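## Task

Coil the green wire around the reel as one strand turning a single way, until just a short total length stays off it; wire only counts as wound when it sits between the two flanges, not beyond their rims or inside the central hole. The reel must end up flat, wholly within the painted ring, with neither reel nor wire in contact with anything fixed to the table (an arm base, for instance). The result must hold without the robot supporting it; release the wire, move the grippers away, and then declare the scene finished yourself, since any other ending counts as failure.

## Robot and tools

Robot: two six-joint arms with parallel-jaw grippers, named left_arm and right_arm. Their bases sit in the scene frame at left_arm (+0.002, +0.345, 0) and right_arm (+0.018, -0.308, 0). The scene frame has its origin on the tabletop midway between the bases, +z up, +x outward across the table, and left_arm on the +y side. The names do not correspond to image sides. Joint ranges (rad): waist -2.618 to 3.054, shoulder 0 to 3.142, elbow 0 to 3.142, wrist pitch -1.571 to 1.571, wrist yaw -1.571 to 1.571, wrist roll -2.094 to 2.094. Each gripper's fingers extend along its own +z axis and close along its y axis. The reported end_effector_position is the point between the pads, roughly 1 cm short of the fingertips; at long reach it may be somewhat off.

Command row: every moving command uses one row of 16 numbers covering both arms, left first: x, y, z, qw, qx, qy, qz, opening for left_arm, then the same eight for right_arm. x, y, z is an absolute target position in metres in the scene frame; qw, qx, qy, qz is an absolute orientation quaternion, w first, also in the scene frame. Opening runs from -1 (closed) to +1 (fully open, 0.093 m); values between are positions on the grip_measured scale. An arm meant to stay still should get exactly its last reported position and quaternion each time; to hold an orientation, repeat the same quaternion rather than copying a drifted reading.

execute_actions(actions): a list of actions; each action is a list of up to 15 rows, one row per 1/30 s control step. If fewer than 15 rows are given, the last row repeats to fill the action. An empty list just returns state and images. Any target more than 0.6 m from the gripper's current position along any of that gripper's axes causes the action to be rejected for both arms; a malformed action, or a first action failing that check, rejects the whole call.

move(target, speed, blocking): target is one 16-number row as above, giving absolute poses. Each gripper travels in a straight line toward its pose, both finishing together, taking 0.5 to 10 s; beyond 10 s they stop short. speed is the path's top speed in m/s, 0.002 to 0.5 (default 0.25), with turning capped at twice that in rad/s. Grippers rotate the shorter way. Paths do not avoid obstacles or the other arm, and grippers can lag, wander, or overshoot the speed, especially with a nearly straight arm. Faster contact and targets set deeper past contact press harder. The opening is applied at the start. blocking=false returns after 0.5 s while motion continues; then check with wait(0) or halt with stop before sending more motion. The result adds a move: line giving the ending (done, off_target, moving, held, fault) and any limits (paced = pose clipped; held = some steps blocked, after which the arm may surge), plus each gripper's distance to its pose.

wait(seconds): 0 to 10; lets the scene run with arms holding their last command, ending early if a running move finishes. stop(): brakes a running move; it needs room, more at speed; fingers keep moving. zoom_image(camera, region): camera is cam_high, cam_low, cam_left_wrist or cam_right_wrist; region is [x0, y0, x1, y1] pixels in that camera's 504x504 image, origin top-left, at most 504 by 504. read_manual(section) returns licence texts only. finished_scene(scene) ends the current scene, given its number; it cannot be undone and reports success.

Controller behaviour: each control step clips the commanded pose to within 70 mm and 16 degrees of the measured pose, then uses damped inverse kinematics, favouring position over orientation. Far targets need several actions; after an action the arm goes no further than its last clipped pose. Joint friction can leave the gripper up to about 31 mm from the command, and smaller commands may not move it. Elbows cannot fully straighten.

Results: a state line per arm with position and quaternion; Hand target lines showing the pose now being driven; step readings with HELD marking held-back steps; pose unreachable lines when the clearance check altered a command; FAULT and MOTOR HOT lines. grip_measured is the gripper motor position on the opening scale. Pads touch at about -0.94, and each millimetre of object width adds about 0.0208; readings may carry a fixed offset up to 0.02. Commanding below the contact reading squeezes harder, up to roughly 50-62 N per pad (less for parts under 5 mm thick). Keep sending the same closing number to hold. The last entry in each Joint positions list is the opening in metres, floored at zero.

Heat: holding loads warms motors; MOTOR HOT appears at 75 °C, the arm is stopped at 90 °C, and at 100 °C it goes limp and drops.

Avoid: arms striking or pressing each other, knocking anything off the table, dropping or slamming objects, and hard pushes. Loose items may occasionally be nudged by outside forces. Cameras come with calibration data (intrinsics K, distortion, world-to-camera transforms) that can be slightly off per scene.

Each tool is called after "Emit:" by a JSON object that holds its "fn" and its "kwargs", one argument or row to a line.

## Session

Emit:
{"fn": "execute_actions", "kwargs": {
  "actions": []
}}

Scene clock: 0.00 s.
left_arm: end_effector_position=(+0.0974, +0.0677, +0.3153) grip_measured=+0.993 end_effector_quat_wxyz=(+0.235, +0.820, +0.449, -0.266) | right_arm: end_effector_position=(+0.2310, -0.4929, +0.1444) grip_measured=+0.993 end_effector_quat_wxyz=(-0.073, +0.938, +0.335, +0.042)
Joint positions: left_arm=[-0.94   1.389  1.713 -1.45   0.594  1.09   0.093] | right_arm=[-0.971  1.694  1.487 -1.463 -0.137  1.651  0.093]
Joint velocities: left_arm=[-0.017  0.002  0.032  0.007 -0.022 -0.007 -0.001] | right_arm=[-0.007 -0.002  0.017  0.037 -0.007  0.037 -0.001]
Motor temperatures (°C, as the motors report them): left_arm=[18 23 23 23 16 19] | right_arm=[20 33 23 18 17 20]
Hand target (left_arm): +0.097, +0.068, +0.315; +0.235, +0.820, +0.449, -0.266
Hand target (right_arm): +0.231, -0.493, +0.144; -0.073, +0.938, +0.335, +0.042
camera_calibration (this result's frames):
cam_left_wrist: T_world_to_cam=[[-0.847844, 0.515179, -0.125505, 0.0878415], [0.529308, 0.808225, -0.25808, 0.00957298], [-0.0315215, -0.285242, -0.957937, 0.406406], [0, 0, 0, 1]] pos_world=[0.0822193, 0.062933, 0.402806]
cam_right_wrist: T_world_to_cam=[[-0.627077, 0.771339, 0.108675, 0.509924], [0.701547, 0.498605, 0.509142, 0.0497794], [0.338535, 0.395512, -0.853794, 0.320171], [0, 0, 0, 1]] pos_world=[0.17645, -0.544776, 0.192599]

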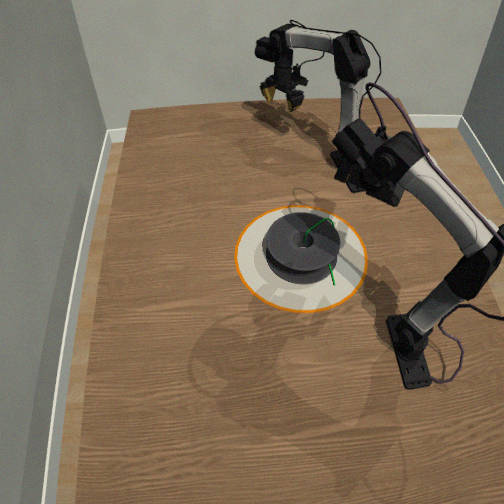

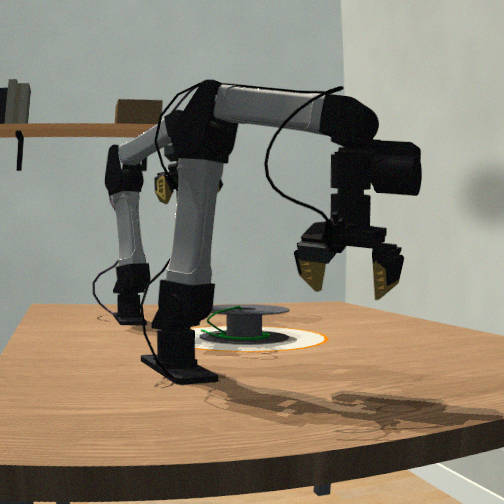

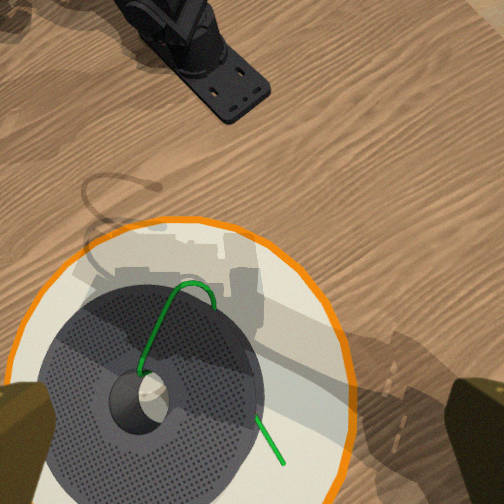

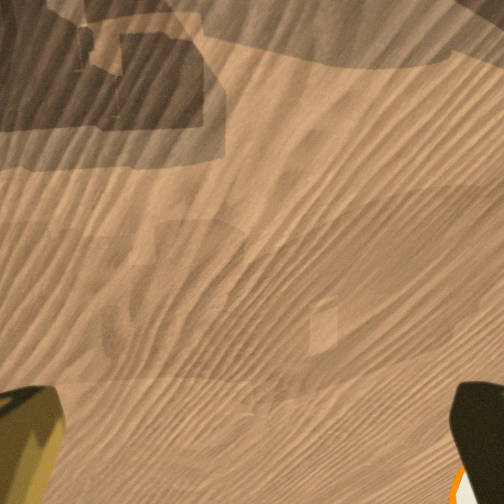

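Emit:
{"fn": "zoom_image", "kwargs": {
  "camera": "cam_left_wrist",
  "region": [20,240,340,504]
}}

Emit:
{"fn": "zoom_image", "kwargs": {
  "camera": "cam_high",
  "region": [220,190,380,320]
}}

Emit:
{"fn": "zoom_image", "kwargs": {
  "camera": "cam_low",
  "region": [170,290,340,370]
}}

Region (20, 240, 340, 504) of cam_left_wrist's 504x504 image, scaled by 1.575, with more detail than that image has; it fills the top 416 rows of this view, and the rest is white.

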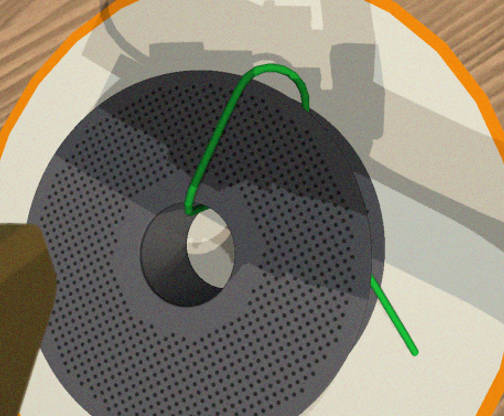

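Region (220, 190, 380, 320) of cam_high's 504x504 image, scaled by 3.150, with more detail than that image has; it fills the top 410 rows of this view, and the rest is white.

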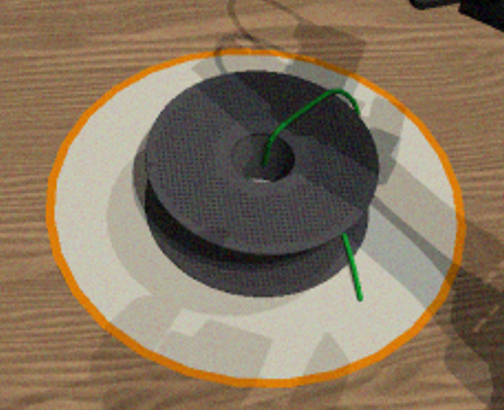

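Region (170, 290, 340, 370) of cam_low's 504x504 image, scaled by 2.965, with more detail than that image has; it fills the top 237 rows of this view, and the rest is white.

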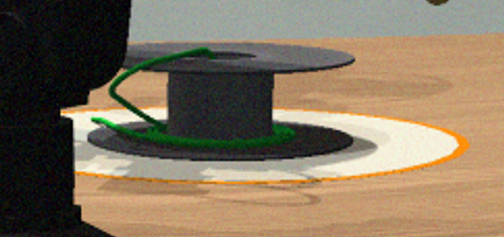

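Emit:
{"fn": "zoom_image", "kwargs": {
  "camera": "cam_low",
  "region": [195,300,285,350]
}}

Emit:
{"fn": "zoom_image", "kwargs": {
  "camera": "cam_high",
  "region": [260,205,350,295]
}}

Region (195, 300, 285, 350) of cam_low's 504x504 image, scaled by 5.600, with more detail than that image has.

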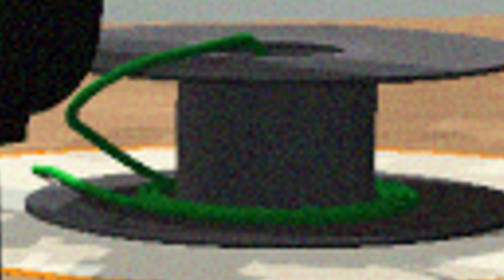

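Region (260, 205, 350, 295) of cam_high's 504x504 image, scaled by 5.600, with more detail than that image has.

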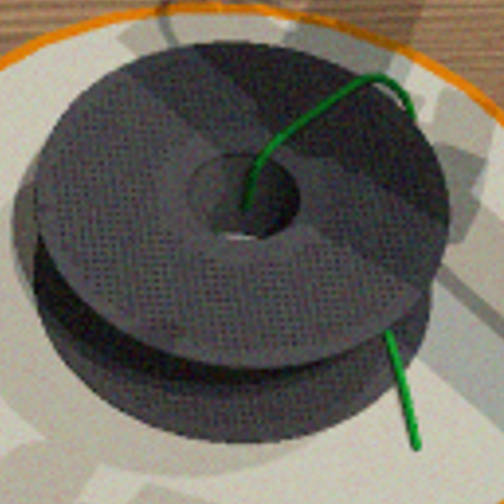

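Emit:
{"fn": "move", "kwargs": {
  "target": [0.146,0.135,0.07,0.271,0.653,0.653,-0.271,0.1,0.2435,-0.037,0.12,0,-0.1736,0.985,0,1],
  "speed": 0.3
}}

Scene clock: 23.43 s.
left_arm: end_effector_position=(+0.1463, +0.1332, +0.0727) grip_measured=+0.102 end_effector_quat_wxyz=(+0.272, +0.658, +0.650, -0.266) | right_arm: end_effector_position=(+0.2396, -0.0452, +0.1195) grip_measured=+0.993 end_effector_quat_wxyz=(-0.010, -0.167, +0.986, -0.017)
Joint positions: left_arm=[-0.603  1.101  0.49  -0.462  0.628  0.843  0.05 ] | right_arm=[ 0.704  1.88   1.627 -1.355  0.013  0.542  0.093]
Joint velocities: left_arm=[ 0.017 -0.002  0.007  0.007 -0.007  0.051 -0.   ] | right_arm=[ 0.002 -0.007 -0.012 -0.051 -0.022 -0.007 -0.   ]
Motor temperatures (°C, as the motors report them): left_arm=[18 24 24 24 17 19] | right_arm=[20 35 24 18 17 20]
Hand target (left_arm): +0.147, +0.133, +0.069; +0.272, +0.653, +0.652, -0.271
Hand target (right_arm): +0.241, -0.044, +0.118; -0.010, -0.174, +0.984, -0.026
Off the commanded pose (left_arm): 0.003 m, 1 deg.
Off the commanded pose (right_arm): 0.009 m, 2 deg.
move: done
camera_calibration (this result's frames):
cam_left_wrist: T_world_to_cam=[[-0.999191, 0.039422, 0.00795627, 0.140932], [0.0346399, 0.94413, -0.327747, -0.0726009], [-0.0204322, -0.327207, -0.944732, 0.197298], [0, 0, 0, 1]] pos_world=[0.147364, 0.127546, 0.161477]
cam_right_wrist: T_world_to_cam=[[0.319605, -0.947099, 0.0292666, -0.122333], [-0.863156, -0.278258, 0.421348, 0.183459], [-0.390914, -0.159927, -0.906427, 0.274874], [0, 0, 0, 1]] pos_world=[0.304904, -0.0208524, 0.175433]

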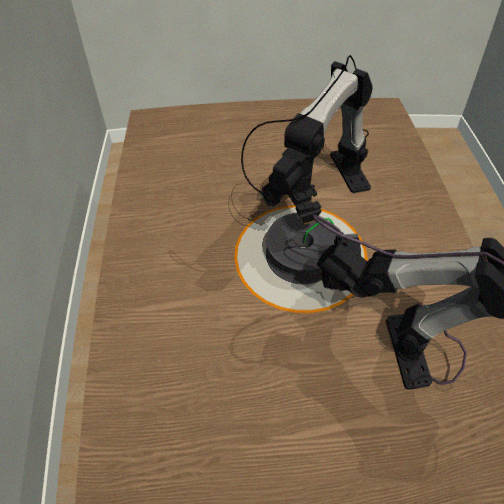

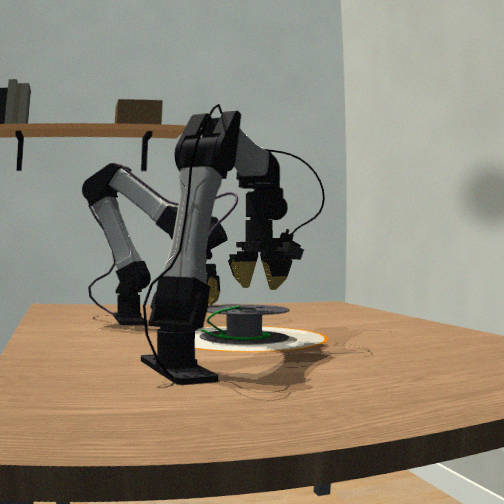

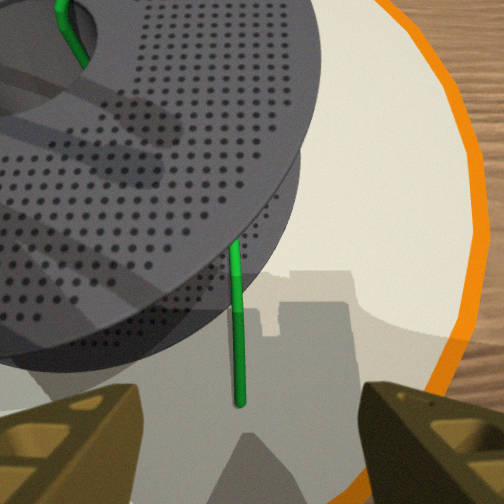

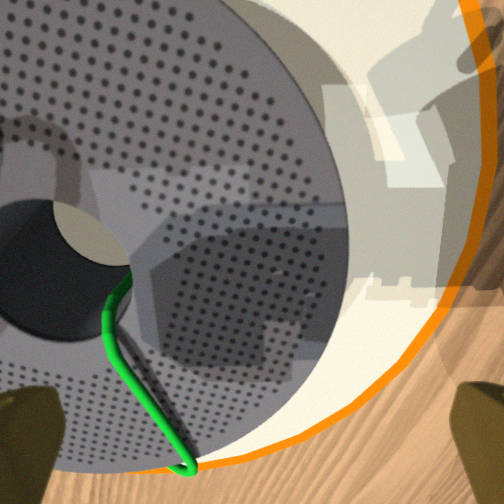

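Emit:
{"fn": "move", "kwargs": {
  "target": [0.150,0.124,0.025,0.271,0.653,0.653,-0.271,0.0,0.2485,-0.039,0.085,0,-0.1736,0.985,0,1],
  "speed": 0.12
}}

Scene clock: 26.27 s.
left_arm: end_effector_position=(+0.1527, +0.1242, +0.0332) grip_measured=+0.002 end_effector_quat_wxyz=(+0.278, +0.653, +0.651, -0.270) | right_arm: end_effector_position=(+0.2475, -0.0357, +0.0946) grip_measured=+0.993 end_effector_quat_wxyz=(+0.012, -0.178, +0.984, +0.001)
Joint positions: left_arm=[-0.619  1.26   0.383 -0.166  0.628  0.806  0.045] | right_arm=[ 0.704  1.88   1.528 -1.199  0.013  0.52   0.093]
Joint velocities: left_arm=[ 0.017 -0.012 -0.007 -0.037  0.022 -0.095  0.   ] | right_arm=[ 0.007  0.002 -0.012  0.037 -0.022 -0.007 -0.001]
Motor temperatures (°C, as the motors report them): left_arm=[18 24 24 24 17 19] | right_arm=[20 35 24 18 17 20]
Hand target (left_arm): +0.149, +0.125, +0.026; +0.271, +0.653, +0.653, -0.271
Hand target (right_arm): +0.248, -0.040, +0.085; +0.000, -0.174, +0.985, +0.000
Off the commanded pose (left_arm): 0.009 m, 1 deg.
Off the commanded pose (right_arm): 0.010 m, 1 deg.
move: done
camera_calibration (this result's frames):
cam_left_wrist: T_world_to_cam=[[-0.999494, 0.0307945, 0.00791681, 0.149093], [0.0262006, 0.938736, -0.343641, -0.0747362], [-0.018014, -0.343259, -0.939068, 0.158514], [0, 0, 0, 1]] pos_world=[0.153831, 0.119978, 0.121993]
cam_right_wrist: T_world_to_cam=[[0.340325, -0.940308, -0.000219631, -0.117243], [-0.870944, -0.315309, 0.376879, 0.208192], [-0.354452, -0.12807, -0.926262, 0.250899], [0, 0, 0, 1]] pos_world=[0.310156, -0.012467, 0.153909]

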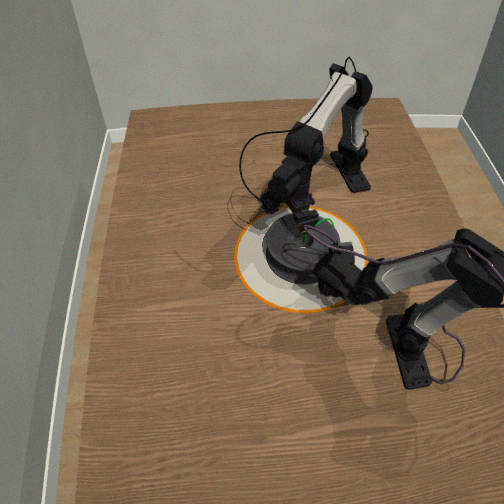

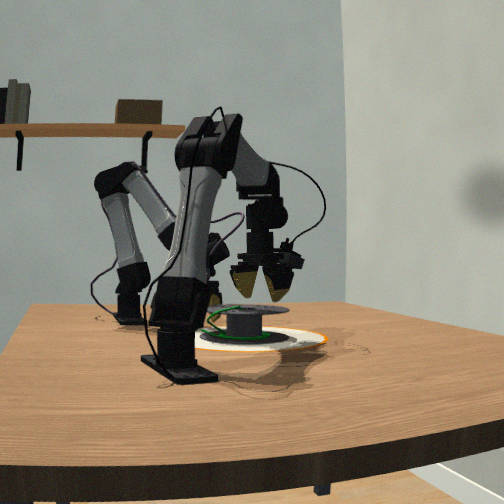

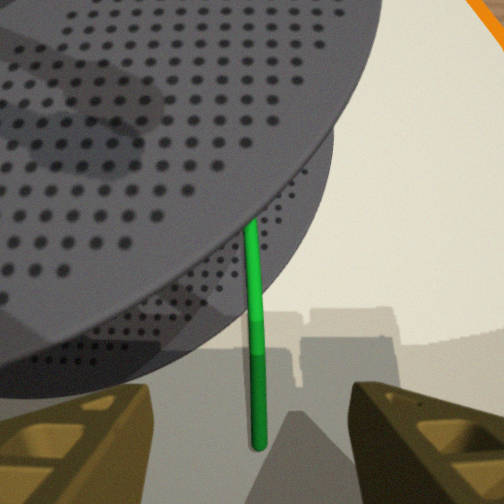

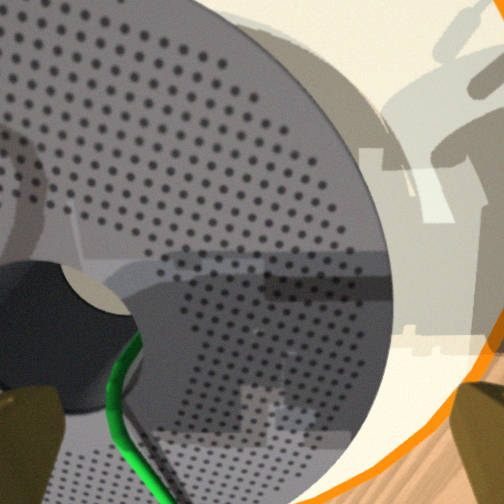

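Emit:
{"fn": "move", "kwargs": {
  "target": [0.147,0.124,-0.002,0.271,0.653,0.653,-0.271,0.0,0.2535,-0.044,0.053,0,-0.1736,0.985,0,1],
  "speed": 0.06
}}

Scene clock: 29.70 s.
left_arm: end_effector_position=(+0.1503, +0.1218, +0.0126) grip_measured=+0.002 end_effector_quat_wxyz=(+0.283, +0.650, +0.647, -0.280) | right_arm: end_effector_position=(+0.2539, -0.0415, +0.0640) grip_measured=+0.993 end_effector_quat_wxyz=(+0.012, -0.175, +0.984, +0.002)
Joint positions: left_arm=[-0.621  1.357  0.319  0.009  0.649  0.796  0.045] | right_arm=[ 0.679  1.898  1.429 -1.081  0.012  0.5    0.093]
Joint velocities: left_arm=[-0.002  0.012  0.002  0.007  0.007  0.007  0.001] | right_arm=[-0.012  0.002  0.002 -0.051  0.037  0.007  0.001]
Motor temperatures (°C, as the motors report them): left_arm=[18 24 24 24 17 19] | right_arm=[20 35 24 18 17 20]
Hand target (left_arm): +0.146, +0.125, -0.000; +0.271, +0.653, +0.653, -0.271
Hand target (right_arm): +0.253, -0.045, +0.053; -0.001, -0.173, +0.985, +0.000
Off the commanded pose (left_arm): 0.015 m, 2 deg.
Off the commanded pose (right_arm): 0.011 m, 1 deg.
move: off_target (left_arm, right_arm)
camera_calibration (this result's frames):
cam_left_wrist: T_world_to_cam=[[-0.999243, 0.0367735, 0.0126967, 0.146158], [0.0296014, 0.930452, -0.365215, -0.0787207], [-0.025244, -0.364563, -0.930836, 0.14189], [0, 0, 0, 1]] pos_world=[0.151959, 0.119599, 0.10147]
cam_right_wrist: T_world_to_cam=[[0.335316, -0.942105, -0.0015069, -0.123556], [-0.872713, -0.31122, 0.376185, 0.224184], [-0.354875, -0.124826, -0.926543, 0.224392], [0, 0, 0, 1]] pos_world=[0.31671, -0.0186224, 0.123388]

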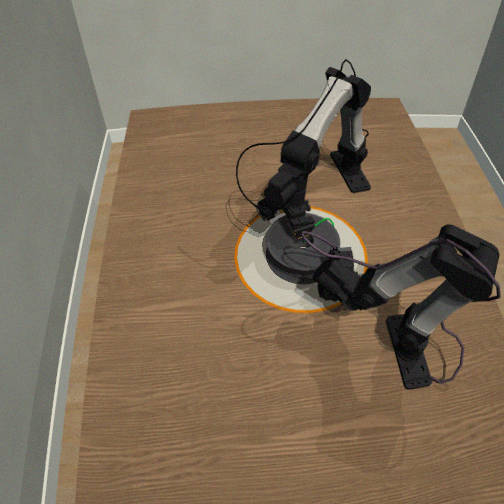

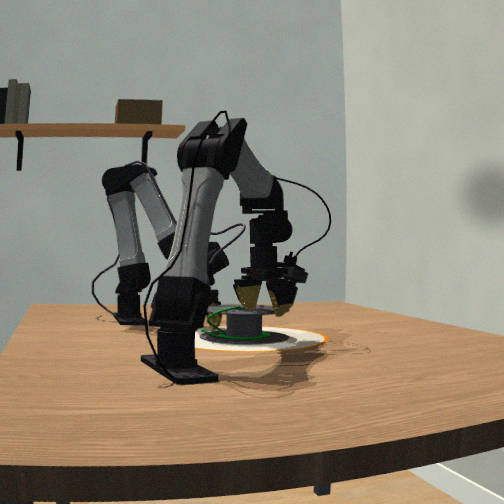

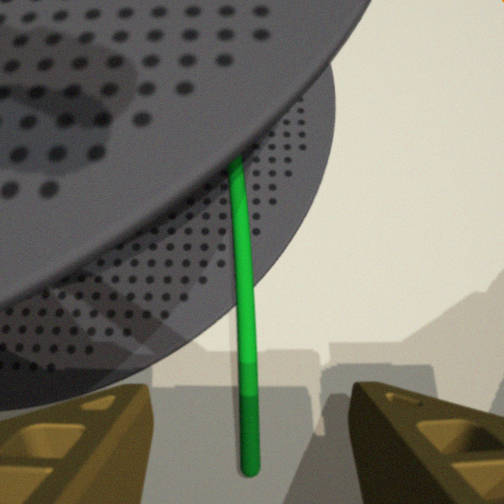

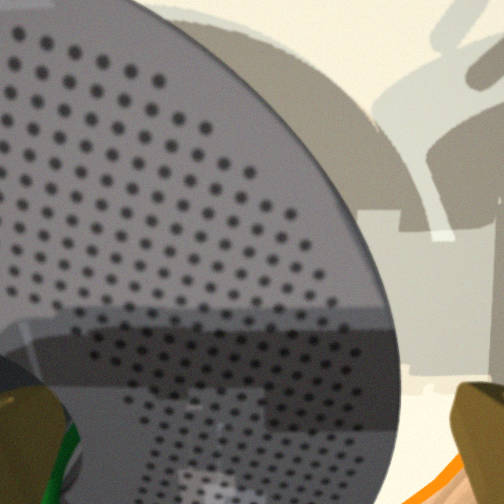

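Emit:
{"fn": "execute_actions", "kwargs": {
  "actions": [
    [[0.147,0.124,-0.002,0.271,0.653,0.653,-0.271,-1,0.256,-0.043,0.046,0,-0.13,0.9915,0,1]],
    [[0.147,0.124,-0.002,0.271,0.653,0.653,-0.271,-1,0.256,-0.043,0.046,0,-0.13,0.9915,0,1]]
  ]
}}

Scene clock: 31.27 s.
left_arm: end_effector_position=(+0.1502, +0.1190, +0.0128) grip_measured=-0.992 end_effector_quat_wxyz=(+0.287, +0.653, +0.642, -0.282) | right_arm: end_effector_position=(+0.2544, -0.0386, +0.0598) grip_measured=+0.993 end_effector_quat_wxyz=(+0.009, -0.141, +0.990, +0.006)
Joint positions: left_arm=[-0.629  1.366  0.319  0.028  0.652  0.795  0.   ] | right_arm=[ 0.679  1.91   1.429 -1.068  0.002  0.57   0.093]
Joint velocities: left_arm=[-0.002  0.002 -0.002  0.051 -0.066 -0.022  0.   ] | right_arm=[-0.002 -0.007  0.012  0.037  0.022 -0.022  0.001]
Motor temperatures (°C, as the motors report them): left_arm=[18 23 24 24 17 19] | right_arm=[20 36 24 18 17 20]
Hand target (left_arm): +0.146, +0.125, -0.001; +0.271, +0.653, +0.653, -0.271
Hand target (right_arm): +0.255, -0.043, +0.047; -0.000, -0.130, +0.992, +0.000
Off the commanded pose (left_arm): 0.016 m, 3 deg.
Off the commanded pose (right_arm): 0.015 m, 2 deg.
Step readings (end_effector_position; steps 1 to 15: 1st action; 16 to 30: 2nd action):
0: left_arm (+0.1503, +0.1216, +0.0126) | right_arm (+0.2542, -0.0412, +0.0640)
1: left_arm (+0.1502, +0.1212, +0.0129) | right_arm (+0.2544, -0.0410, +0.0636)
2: left_arm (+0.1497, +0.1205, +0.0128) | right_arm (+0.2549, -0.0404, +0.0629)
4: left_arm (+0.1500, +0.1192, +0.0129) | right_arm (+0.2553, -0.0394, +0.0609)
8: left_arm (+0.1502, +0.1190, +0.0128) | right_arm (+0.2546, -0.0388, +0.0598)
15: left_arm (+0.1502, +0.1190, +0.0128) | right_arm (+0.2544, -0.0386, +0.0598)
16: left_arm (+0.1502, +0.1190, +0.0128) | right_arm (+0.2544, -0.0386, +0.0598)
17: left_arm (+0.1502, +0.1190, +0.0128) | right_arm (+0.2544, -0.0386, +0.0598)
19: left_arm (+0.1502, +0.1190, +0.0128) | right_arm (+0.2544, -0.0386, +0.0598)
23: left_arm (+0.1502, +0.1190, +0.0128) | right_arm (+0.2544, -0.0386, +0.0598)
30: end_effector_position above
camera_calibration (this result's frames):
cam_left_wrist: T_world_to_cam=[[-0.998963, 0.0450204, 0.00677368, 0.145189], [0.0392677, 0.927317, -0.372211, -0.077108], [-0.0230384, -0.371559, -0.928124, 0.141566], [0, 0, 0, 1]] pos_world=[0.151327, 0.117567, 0.101707]
cam_right_wrist: T_world_to_cam=[[0.269312, -0.962989, -0.0110531, -0.104443], [-0.889434, -0.25311, 0.380583, 0.233311], [-0.369295, -0.0926647, -0.924681, 0.225845], [0, 0, 0, 1]] pos_world=[0.319045, -0.020596, 0.118886]

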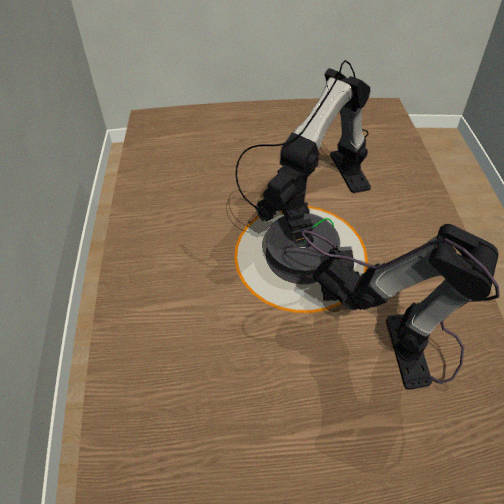

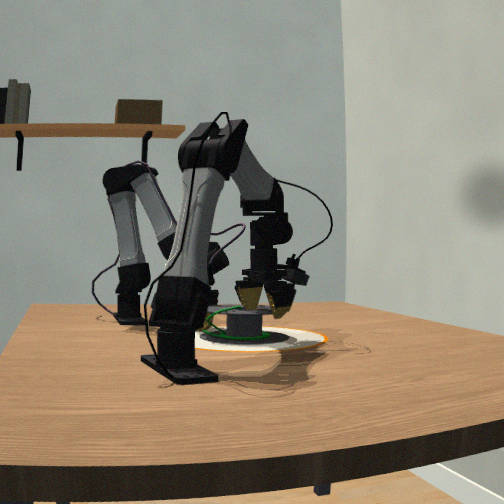

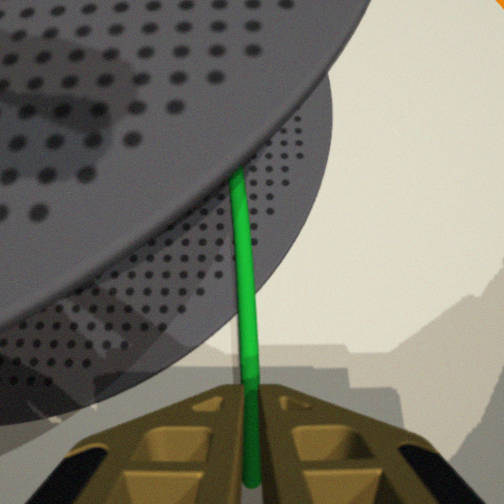

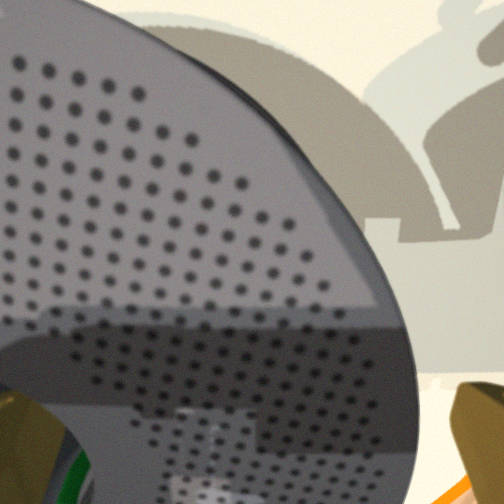

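Emit:
{"fn": "execute_actions", "kwargs": {
  "actions": [
    [[0.150,0.119,0.008,0.271,0.653,0.653,-0.271,-1,0.256,-0.041,0.050,0,-0.13,0.9915,0,0.42]],
    [[0.150,0.119,0.02,0.271,0.653,0.653,-0.271,-1,0.256,-0.041,0.052,0,-0.13,0.9915,0,0.42]]
  ]
}}

Scene clock: 32.73 s.
left_arm: end_effector_position=(+0.1468, +0.1213, +0.0131) grip_measured=-0.992 end_effector_quat_wxyz=(+0.267, +0.651, +0.654, -0.277) | right_arm: end_effector_position=(+0.2544, -0.0376, +0.0598) grip_measured=+0.463 end_effector_quat_wxyz=(+0.008, -0.139, +0.990, +0.010)
Joint positions: left_arm=[-0.643  1.346  0.34  -0.048  0.628  0.78   0.   ] | right_arm=[ 0.678  1.91   1.429 -1.065 -0.004  0.573  0.067]
Joint velocities: left_arm=[-0.002  0.012  0.007  0.007  0.007 -0.037  0.   ] | right_arm=[-0.007 -0.002  0.007  0.007 -0.037 -0.022  0.001]
Motor temperatures (°C, as the motors report them): left_arm=[18 23 24 24 17 19] | right_arm=[20 36 24 18 17 20]
Hand target (left_arm): +0.150, +0.119, +0.020; +0.271, +0.653, +0.653, -0.271
Hand target (right_arm): +0.256, -0.041, +0.052; -0.000, -0.130, +0.992, +0.000
Off the commanded pose (left_arm): 0.008 m, 1 deg.
Off the commanded pose (right_arm): 0.009 m, 2 deg.
Step readings (end_effector_position; steps 1 to 15: 1st action; 16 to 30: 2nd action):
0: left_arm (+0.1502, +0.1190, +0.0128) | right_arm (+0.2544, -0.0386, +0.0598)
1: left_arm (+0.1499, +0.1188, +0.0127) | right_arm (+0.2540, -0.0381, +0.0598)
2: left_arm (+0.1498, +0.1188, +0.0125) | right_arm (+0.2542, -0.0379, +0.0598)
4: left_arm (+0.1498, +0.1188, +0.0124) | right_arm (+0.2544, -0.0376, +0.0598)
8: left_arm (+0.1498, +0.1188, +0.0124) | right_arm (+0.2544, -0.0376, +0.0598)
15: left_arm (+0.1498, +0.1188, +0.0124) | right_arm (+0.2544, -0.0376, +0.0598)
16: left_arm (+0.1501, +0.1187, +0.0135) | right_arm (+0.2544, -0.0376, +0.0598)
17: left_arm (+0.1503, +0.1186, +0.0147) | right_arm (+0.2544, -0.0376, +0.0598)
19: left_arm (+0.1499, +0.1184, +0.0160) | right_arm (+0.2544, -0.0376, +0.0598)
23: left_arm (+0.1479, +0.1204, +0.0141) | right_arm (+0.2544, -0.0376, +0.0598)
30: end_effector_position above
camera_calibration (this result's frames):
cam_left_wrist: T_world_to_cam=[[-0.99875, 0.035066, 0.0356117, 0.142494], [0.0209911, 0.940969, -0.337842, -0.0783859], [-0.0453563, -0.336672, -0.940529, 0.141883], [0, 0, 0, 1]] pos_world=[0.150397, 0.11653, 0.101889]
cam_right_wrist: T_world_to_cam=[[0.264637, -0.964176, -0.0182184, -0.101893], [-0.889527, -0.251357, 0.381526, 0.233568], [-0.372437, -0.0847599, -0.924179, 0.227011], [0, 0, 0, 1]] pos_world=[0.319278, -0.0202926, 0.11883]

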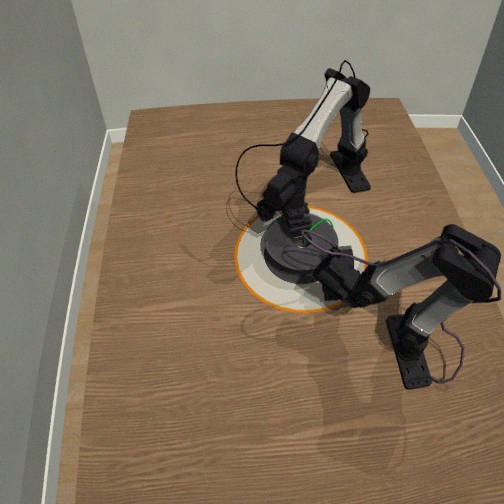

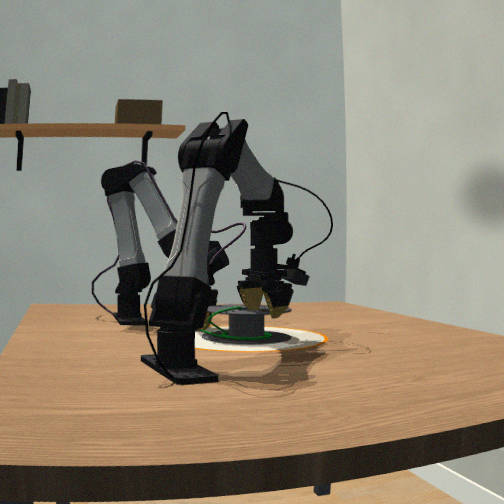

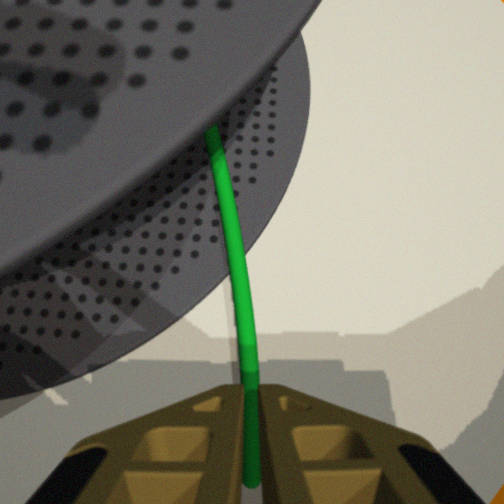

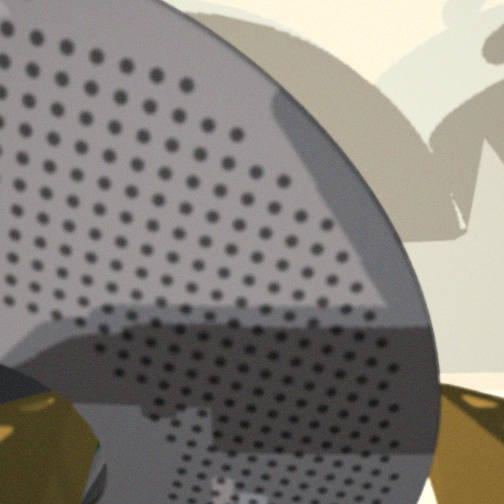

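Emit:
{"fn": "execute_actions", "kwargs": {
  "actions": [
    [[0.150,0.119,0.03,0.34,0.59,0.68,-0.28,-1,0.2675,-0.0326,0.053,0,-0.2588,0.9659,0,0.42]],
    [[0.150,0.119,0.03,0.4096,0.4967,0.7094,-0.2868,-1,0.2805,-0.0225,0.053,0,-0.3827,0.9239,0,0.42]],
    [[0.150,0.119,0.03,0.4096,0.4967,0.7094,-0.2868,-1,0.2906,-0.0095,0.053,0,-0.5,0.866,0,0.42]],
    [[0.150,0.119,0.03,0.4096,0.4967,0.7094,-0.2868,-1,0.2969,0.0057,0.053,0,-0.6088,0.7934,0,0.42]]
  ]
}}

Scene clock: 36.80 s.
left_arm: end_effector_position=(+0.1528, +0.1169, +0.0360) grip_measured=-0.992 end_effector_quat_wxyz=(+0.414, +0.498, +0.705, -0.290) | right_arm: end_effector_position=(+0.2969, +0.0132, +0.0601) grip_measured=+0.462 end_effector_quat_wxyz=(+0.018, -0.589, +0.807, +0.030)
Joint positions: left_arm=[-0.754  1.166  0.024  0.573  0.43   0.265  0.   ] | right_arm=[ 0.662  2.146  1.774 -1.152 -0.053 -0.425  0.067]
Joint velocities: left_arm=[ 0.002 -0.012 -0.002 -0.022 -0.007  0.022  0.   ] | right_arm=[-0.012 -0.007 -0.002  0.007  0.007  0.037 -0.001]
Motor temperatures (°C, as the motors report them): left_arm=[18 24 24 25 17 19] | right_arm=[20 36 25 18 17 20]
Hand target (left_arm): +0.150, +0.119, +0.030; +0.409, +0.497, +0.709, -0.287
Hand target (right_arm): +0.297, +0.006, +0.054; +0.001, -0.608, +0.794, +0.001
Off the commanded pose (left_arm): 0.007 m, 1 deg.
Off the commanded pose (right_arm): 0.010 m, 5 deg.
Step readings (end_effector_position; steps 1 to 15: 1st action; 16 to 30: 2nd action; 31 to 45: 3rd action; 46 to 60: 4th action):
0: left_arm (+0.1468, +0.1213, +0.0131) | right_arm (+0.2544, -0.0376, +0.0598)
1: left_arm (+0.1473, +0.1211, +0.0145) | right_arm (+0.2554, -0.0368, +0.0597)
2: left_arm (+0.1462, +0.1219, +0.0171) | right_arm (+0.2581, -0.0346, +0.0595)
4: left_arm (+0.1430, +0.1239, +0.0202) | right_arm (+0.2627, -0.0308, +0.0594)
8: left_arm (+0.1426, +0.1234, +0.0221) | right_arm (+0.2655, -0.0283, +0.0594)
15: left_arm (+0.1479, +0.1206, +0.0255) | right_arm (+0.2663, -0.0278, +0.0593)
16: left_arm (+0.1487, +0.1202, +0.0260) | right_arm (+0.2678, -0.0266, +0.0597)
17: left_arm (+0.1466, +0.1210, +0.0257) | right_arm (+0.2707, -0.0240, +0.0598)
19: left_arm (+0.1375, +0.1250, +0.0186) | right_arm (+0.2767, -0.0181, +0.0592)
23: left_arm (+0.1347, +0.1261, +0.0151) | right_arm (+0.2802, -0.0140, +0.0593)
30: left_arm (+0.1467, +0.1197, +0.0282) | right_arm (+0.2807, -0.0131, +0.0593)
31: left_arm (+0.1478, +0.1192, +0.0295) | right_arm (+0.2815, -0.0120, +0.0596)
32: left_arm (+0.1486, +0.1187, +0.0307) | right_arm (+0.2838, -0.0093, +0.0600)
34: left_arm (+0.1498, +0.1181, +0.0322) | right_arm (+0.2886, -0.0026, +0.0597)
38: left_arm (+0.1512, +0.1176, +0.0338) | right_arm (+0.2914, +0.0025, +0.0594)
45: left_arm (+0.1523, +0.1172, +0.0351) | right_arm (+0.2896, +0.0009, +0.0596)
46: left_arm (+0.1523, +0.1172, +0.0352) | right_arm (+0.2903, +0.0020, +0.0602)
47: left_arm (+0.1523, +0.1172, +0.0353) | right_arm (+0.2922, +0.0042, +0.0604)
49: left_arm (+0.1525, +0.1172, +0.0354) | right_arm (+0.2961, +0.0105, +0.0599)
53: left_arm (+0.1526, +0.1171, +0.0356) | right_arm (+0.2983, +0.0148, +0.0598)
60: end_effector_position above
camera_calibration (this result's frames):
cam_left_wrist: T_world_to_cam=[[-0.953385, -0.301681, 0.00674471, 0.18125], [-0.250376, 0.778377, -0.57571, 0.00245079], [0.168431, -0.550562, -0.817626, 0.150094], [0, 0, 0, 1]] pos_world=[0.148135, 0.135408, 0.122909]
cam_right_wrist: T_world_to_cam=[[0.949234, -0.313104, -0.0303416, -0.27526], [-0.284932, -0.89666, 0.338844, 0.115629], [-0.133299, -0.312997, -0.940353, 0.180389], [0, 0, 0, 1]] pos_world=[0.318278, 0.0739562, 0.122098]

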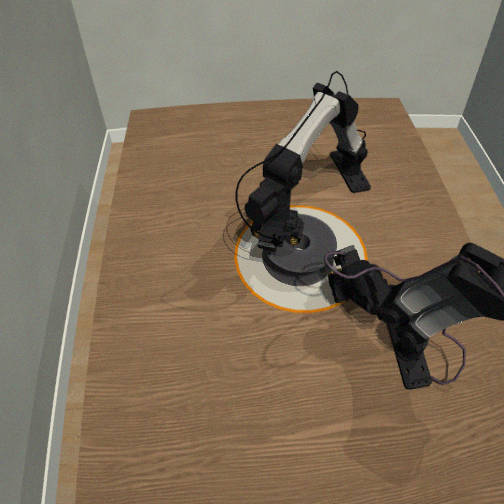

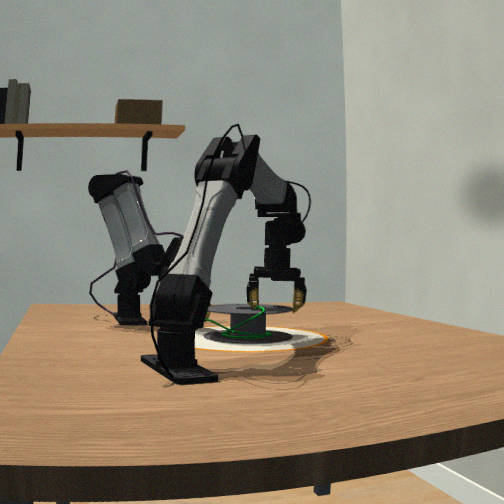

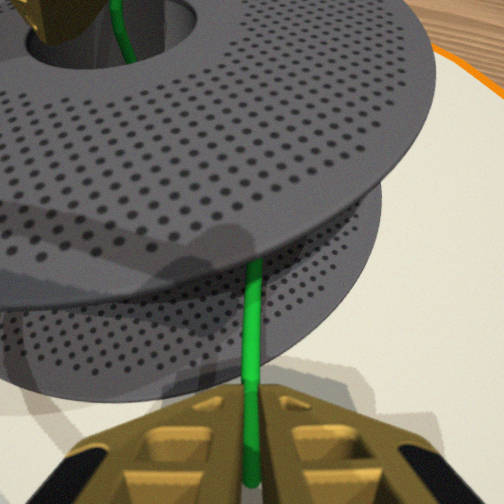

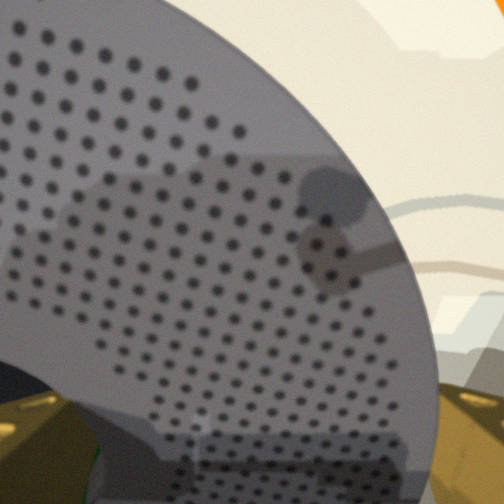

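Emit:
{"fn": "zoom_image", "kwargs": {
  "camera": "cam_low",
  "region": [190,295,320,355]
}}

Region (190, 295, 320, 355) of cam_low's 504x504 image, scaled by 3.877, with more detail than that image has; it fills the top 233 rows of this view, and the rest is white.

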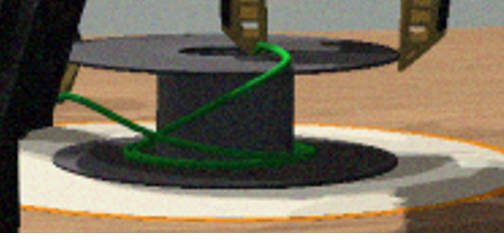

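Emit:
{"fn": "move", "kwargs": {
  "target": [0.135,0.088,0.03,0.487,0.356,0.764,-0.227,-1,0.2985,0.030,0.053,0,-0.749,0.6626,0,0.42],
  "speed": 0.08
}}

Emit:
{"fn": "move", "kwargs": {
  "target": [0.135,0.088,0.03,0.487,0.356,0.764,-0.227,-1,0.2906,0.0535,0.053,0,-0.866,0.5,0,0.42],
  "speed": 0.08
}}

Scene clock: 43.87 s.
left_arm: end_effector_position=(+0.1366, +0.0874, +0.0324) grip_measured=-0.992 end_effector_quat_wxyz=(+0.485, +0.360, +0.764, -0.229) | right_arm: end_effector_position=(+0.2932, +0.0341, +0.0614) grip_measured=+0.462 end_effector_quat_wxyz=(+0.010, -0.736, +0.676, +0.031)
Joint positions: left_arm=[-1.337  1.482  0.003  1.002 -0.386 -0.193  0.   ] | right_arm=[ 0.697  2.229  1.913 -1.232 -0.061 -0.784  0.067]
Joint velocities: left_arm=[ 0.007  0.007 -0.027  0.037 -0.051 -0.007  0.   ] | right_arm=[ 0.007 -0.002 -0.017  0.007  0.022 -0.051 -0.   ]
Motor temperatures (°C, as the motors report them): left_arm=[18 23 24 26 16 19] | right_arm=[20 37 25 18 18 20]
Hand target (left_arm): +0.136, +0.089, +0.030; +0.486, +0.357, +0.765, -0.226
Hand target (right_arm): +0.298, +0.030, +0.053; -0.000, +0.749, -0.663, -0.001
Off the commanded pose (left_arm): 0.003 m, 1 deg.
Off the commanded pose (right_arm): 0.011 m, 4 deg.
move: off_target (right_arm)
camera_calibration (this result's frames):
cam_left_wrist: T_world_to_cam=[[-0.794625, -0.607042, 0.00842022, 0.161902], [-0.474123, 0.611851, -0.633124, 0.0661903], [0.379181, -0.507088, -0.774005, 0.0996049], [0, 0, 0, 1]] pos_world=[0.122265, 0.108291, 0.117638]
cam_right_wrist: T_world_to_cam=[[0.996789, 0.0747135, -0.0287915, -0.292472], [0.0800584, -0.935848, 0.343191, 0.02691], [-0.00130348, -0.344394, -0.938824, 0.149889], [0, 0, 0, 1]] pos_world=[0.289574, 0.0986561, 0.123063]

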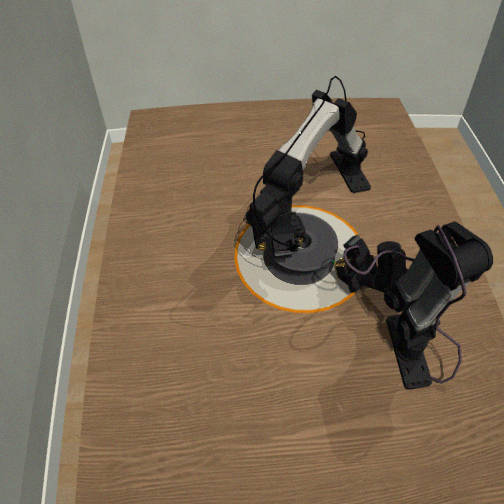

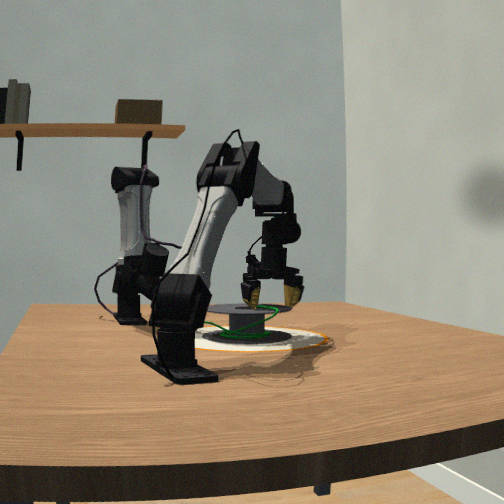

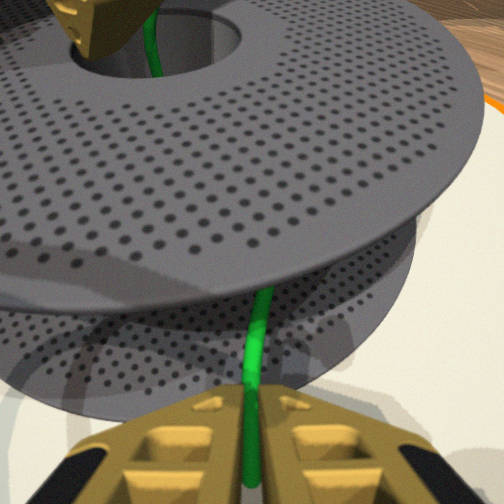

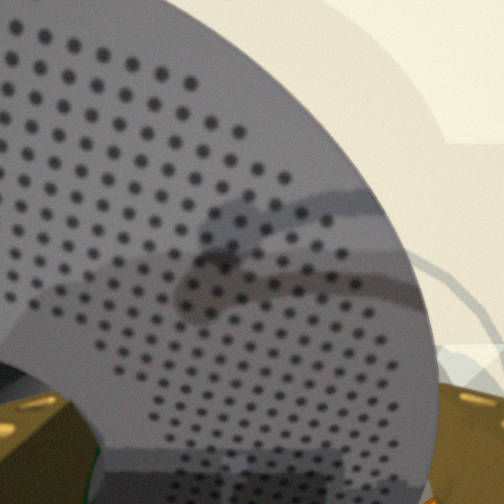

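Scene clock: 47.00 s.
left_arm: end_effector_position=(+0.1358, +0.0852, +0.0361) grip_measured=-0.992 end_effector_quat_wxyz=(+0.490, +0.355, +0.761, -0.235) | right_arm: end_effector_position=(+0.2790, +0.0560, +0.0619) grip_measured=+0.461 end_effector_quat_wxyz=(-0.005, +0.854, -0.519, -0.035)
Joint positions: left_arm=[-1.346  1.482  0.003  1.019 -0.394 -0.199  0.   ] | right_arm=[ 0.749  2.293  2.022 -1.297 -0.071 -1.126  0.067]
Joint velocities: left_arm=[-0.002 -0.012 -0.002 -0.037 -0.037 -0.007  0.   ] | right_arm=[-0.022 -0.007  0.012  0.022 -0.022  0.022 -0.001]
Motor temperatures (°C, as the motors report them): left_arm=[18 23 24 27 16 19] | right_arm=[20 38 26 18 18 20]
Hand target (left_arm): +0.135, +0.088, +0.030; +0.487, +0.356, +0.765, -0.227
Hand target (right_arm): +0.290, +0.053, +0.053; +0.000, +0.866, -0.501, -0.000
Off the commanded pose (left_arm): 0.007 m, 1 deg.
Off the commanded pose (right_arm): 0.015 m, 5 deg.
move: off_target (right_arm)
camera_calibration (this result's frames):
cam_left_wrist: T_world_to_cam=[[-0.794342, -0.607226, 0.0172449, 0.159546], [-0.472167, 0.599305, -0.646445, 0.0708], [0.382204, -0.521641, -0.762765, 0.102133], [0, 0, 0, 1]] pos_world=[0.121128, 0.107727, 0.120921]
cam_right_wrist: T_world_to_cam=[[0.891914, 0.451255, -0.029295, -0.271733], [0.433713, -0.83531, 0.33786, -0.0556058], [0.127991, -0.314048, -0.94074, 0.120241], [0, 0, 0, 1]] pos_world=[0.25109, 0.113934, 0.123942]

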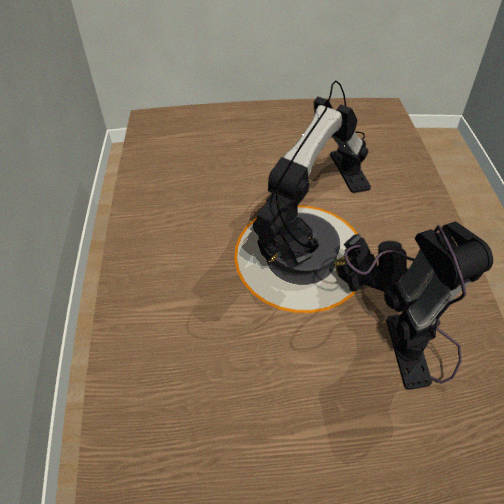

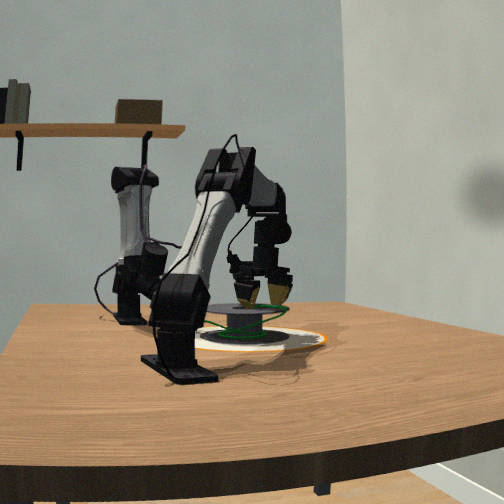

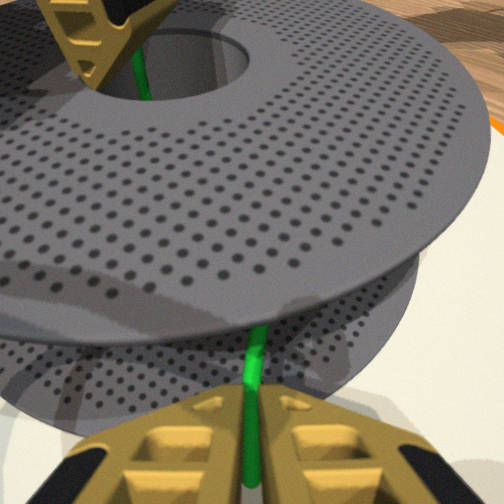

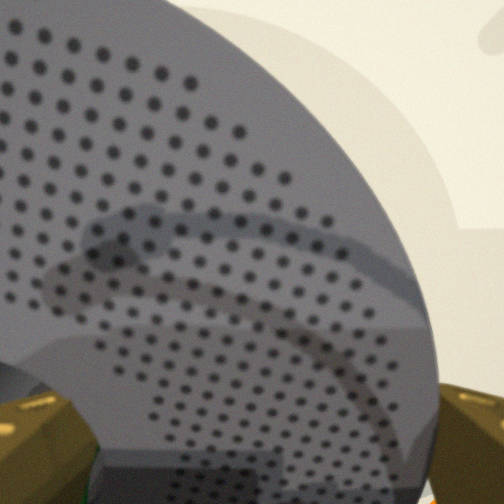

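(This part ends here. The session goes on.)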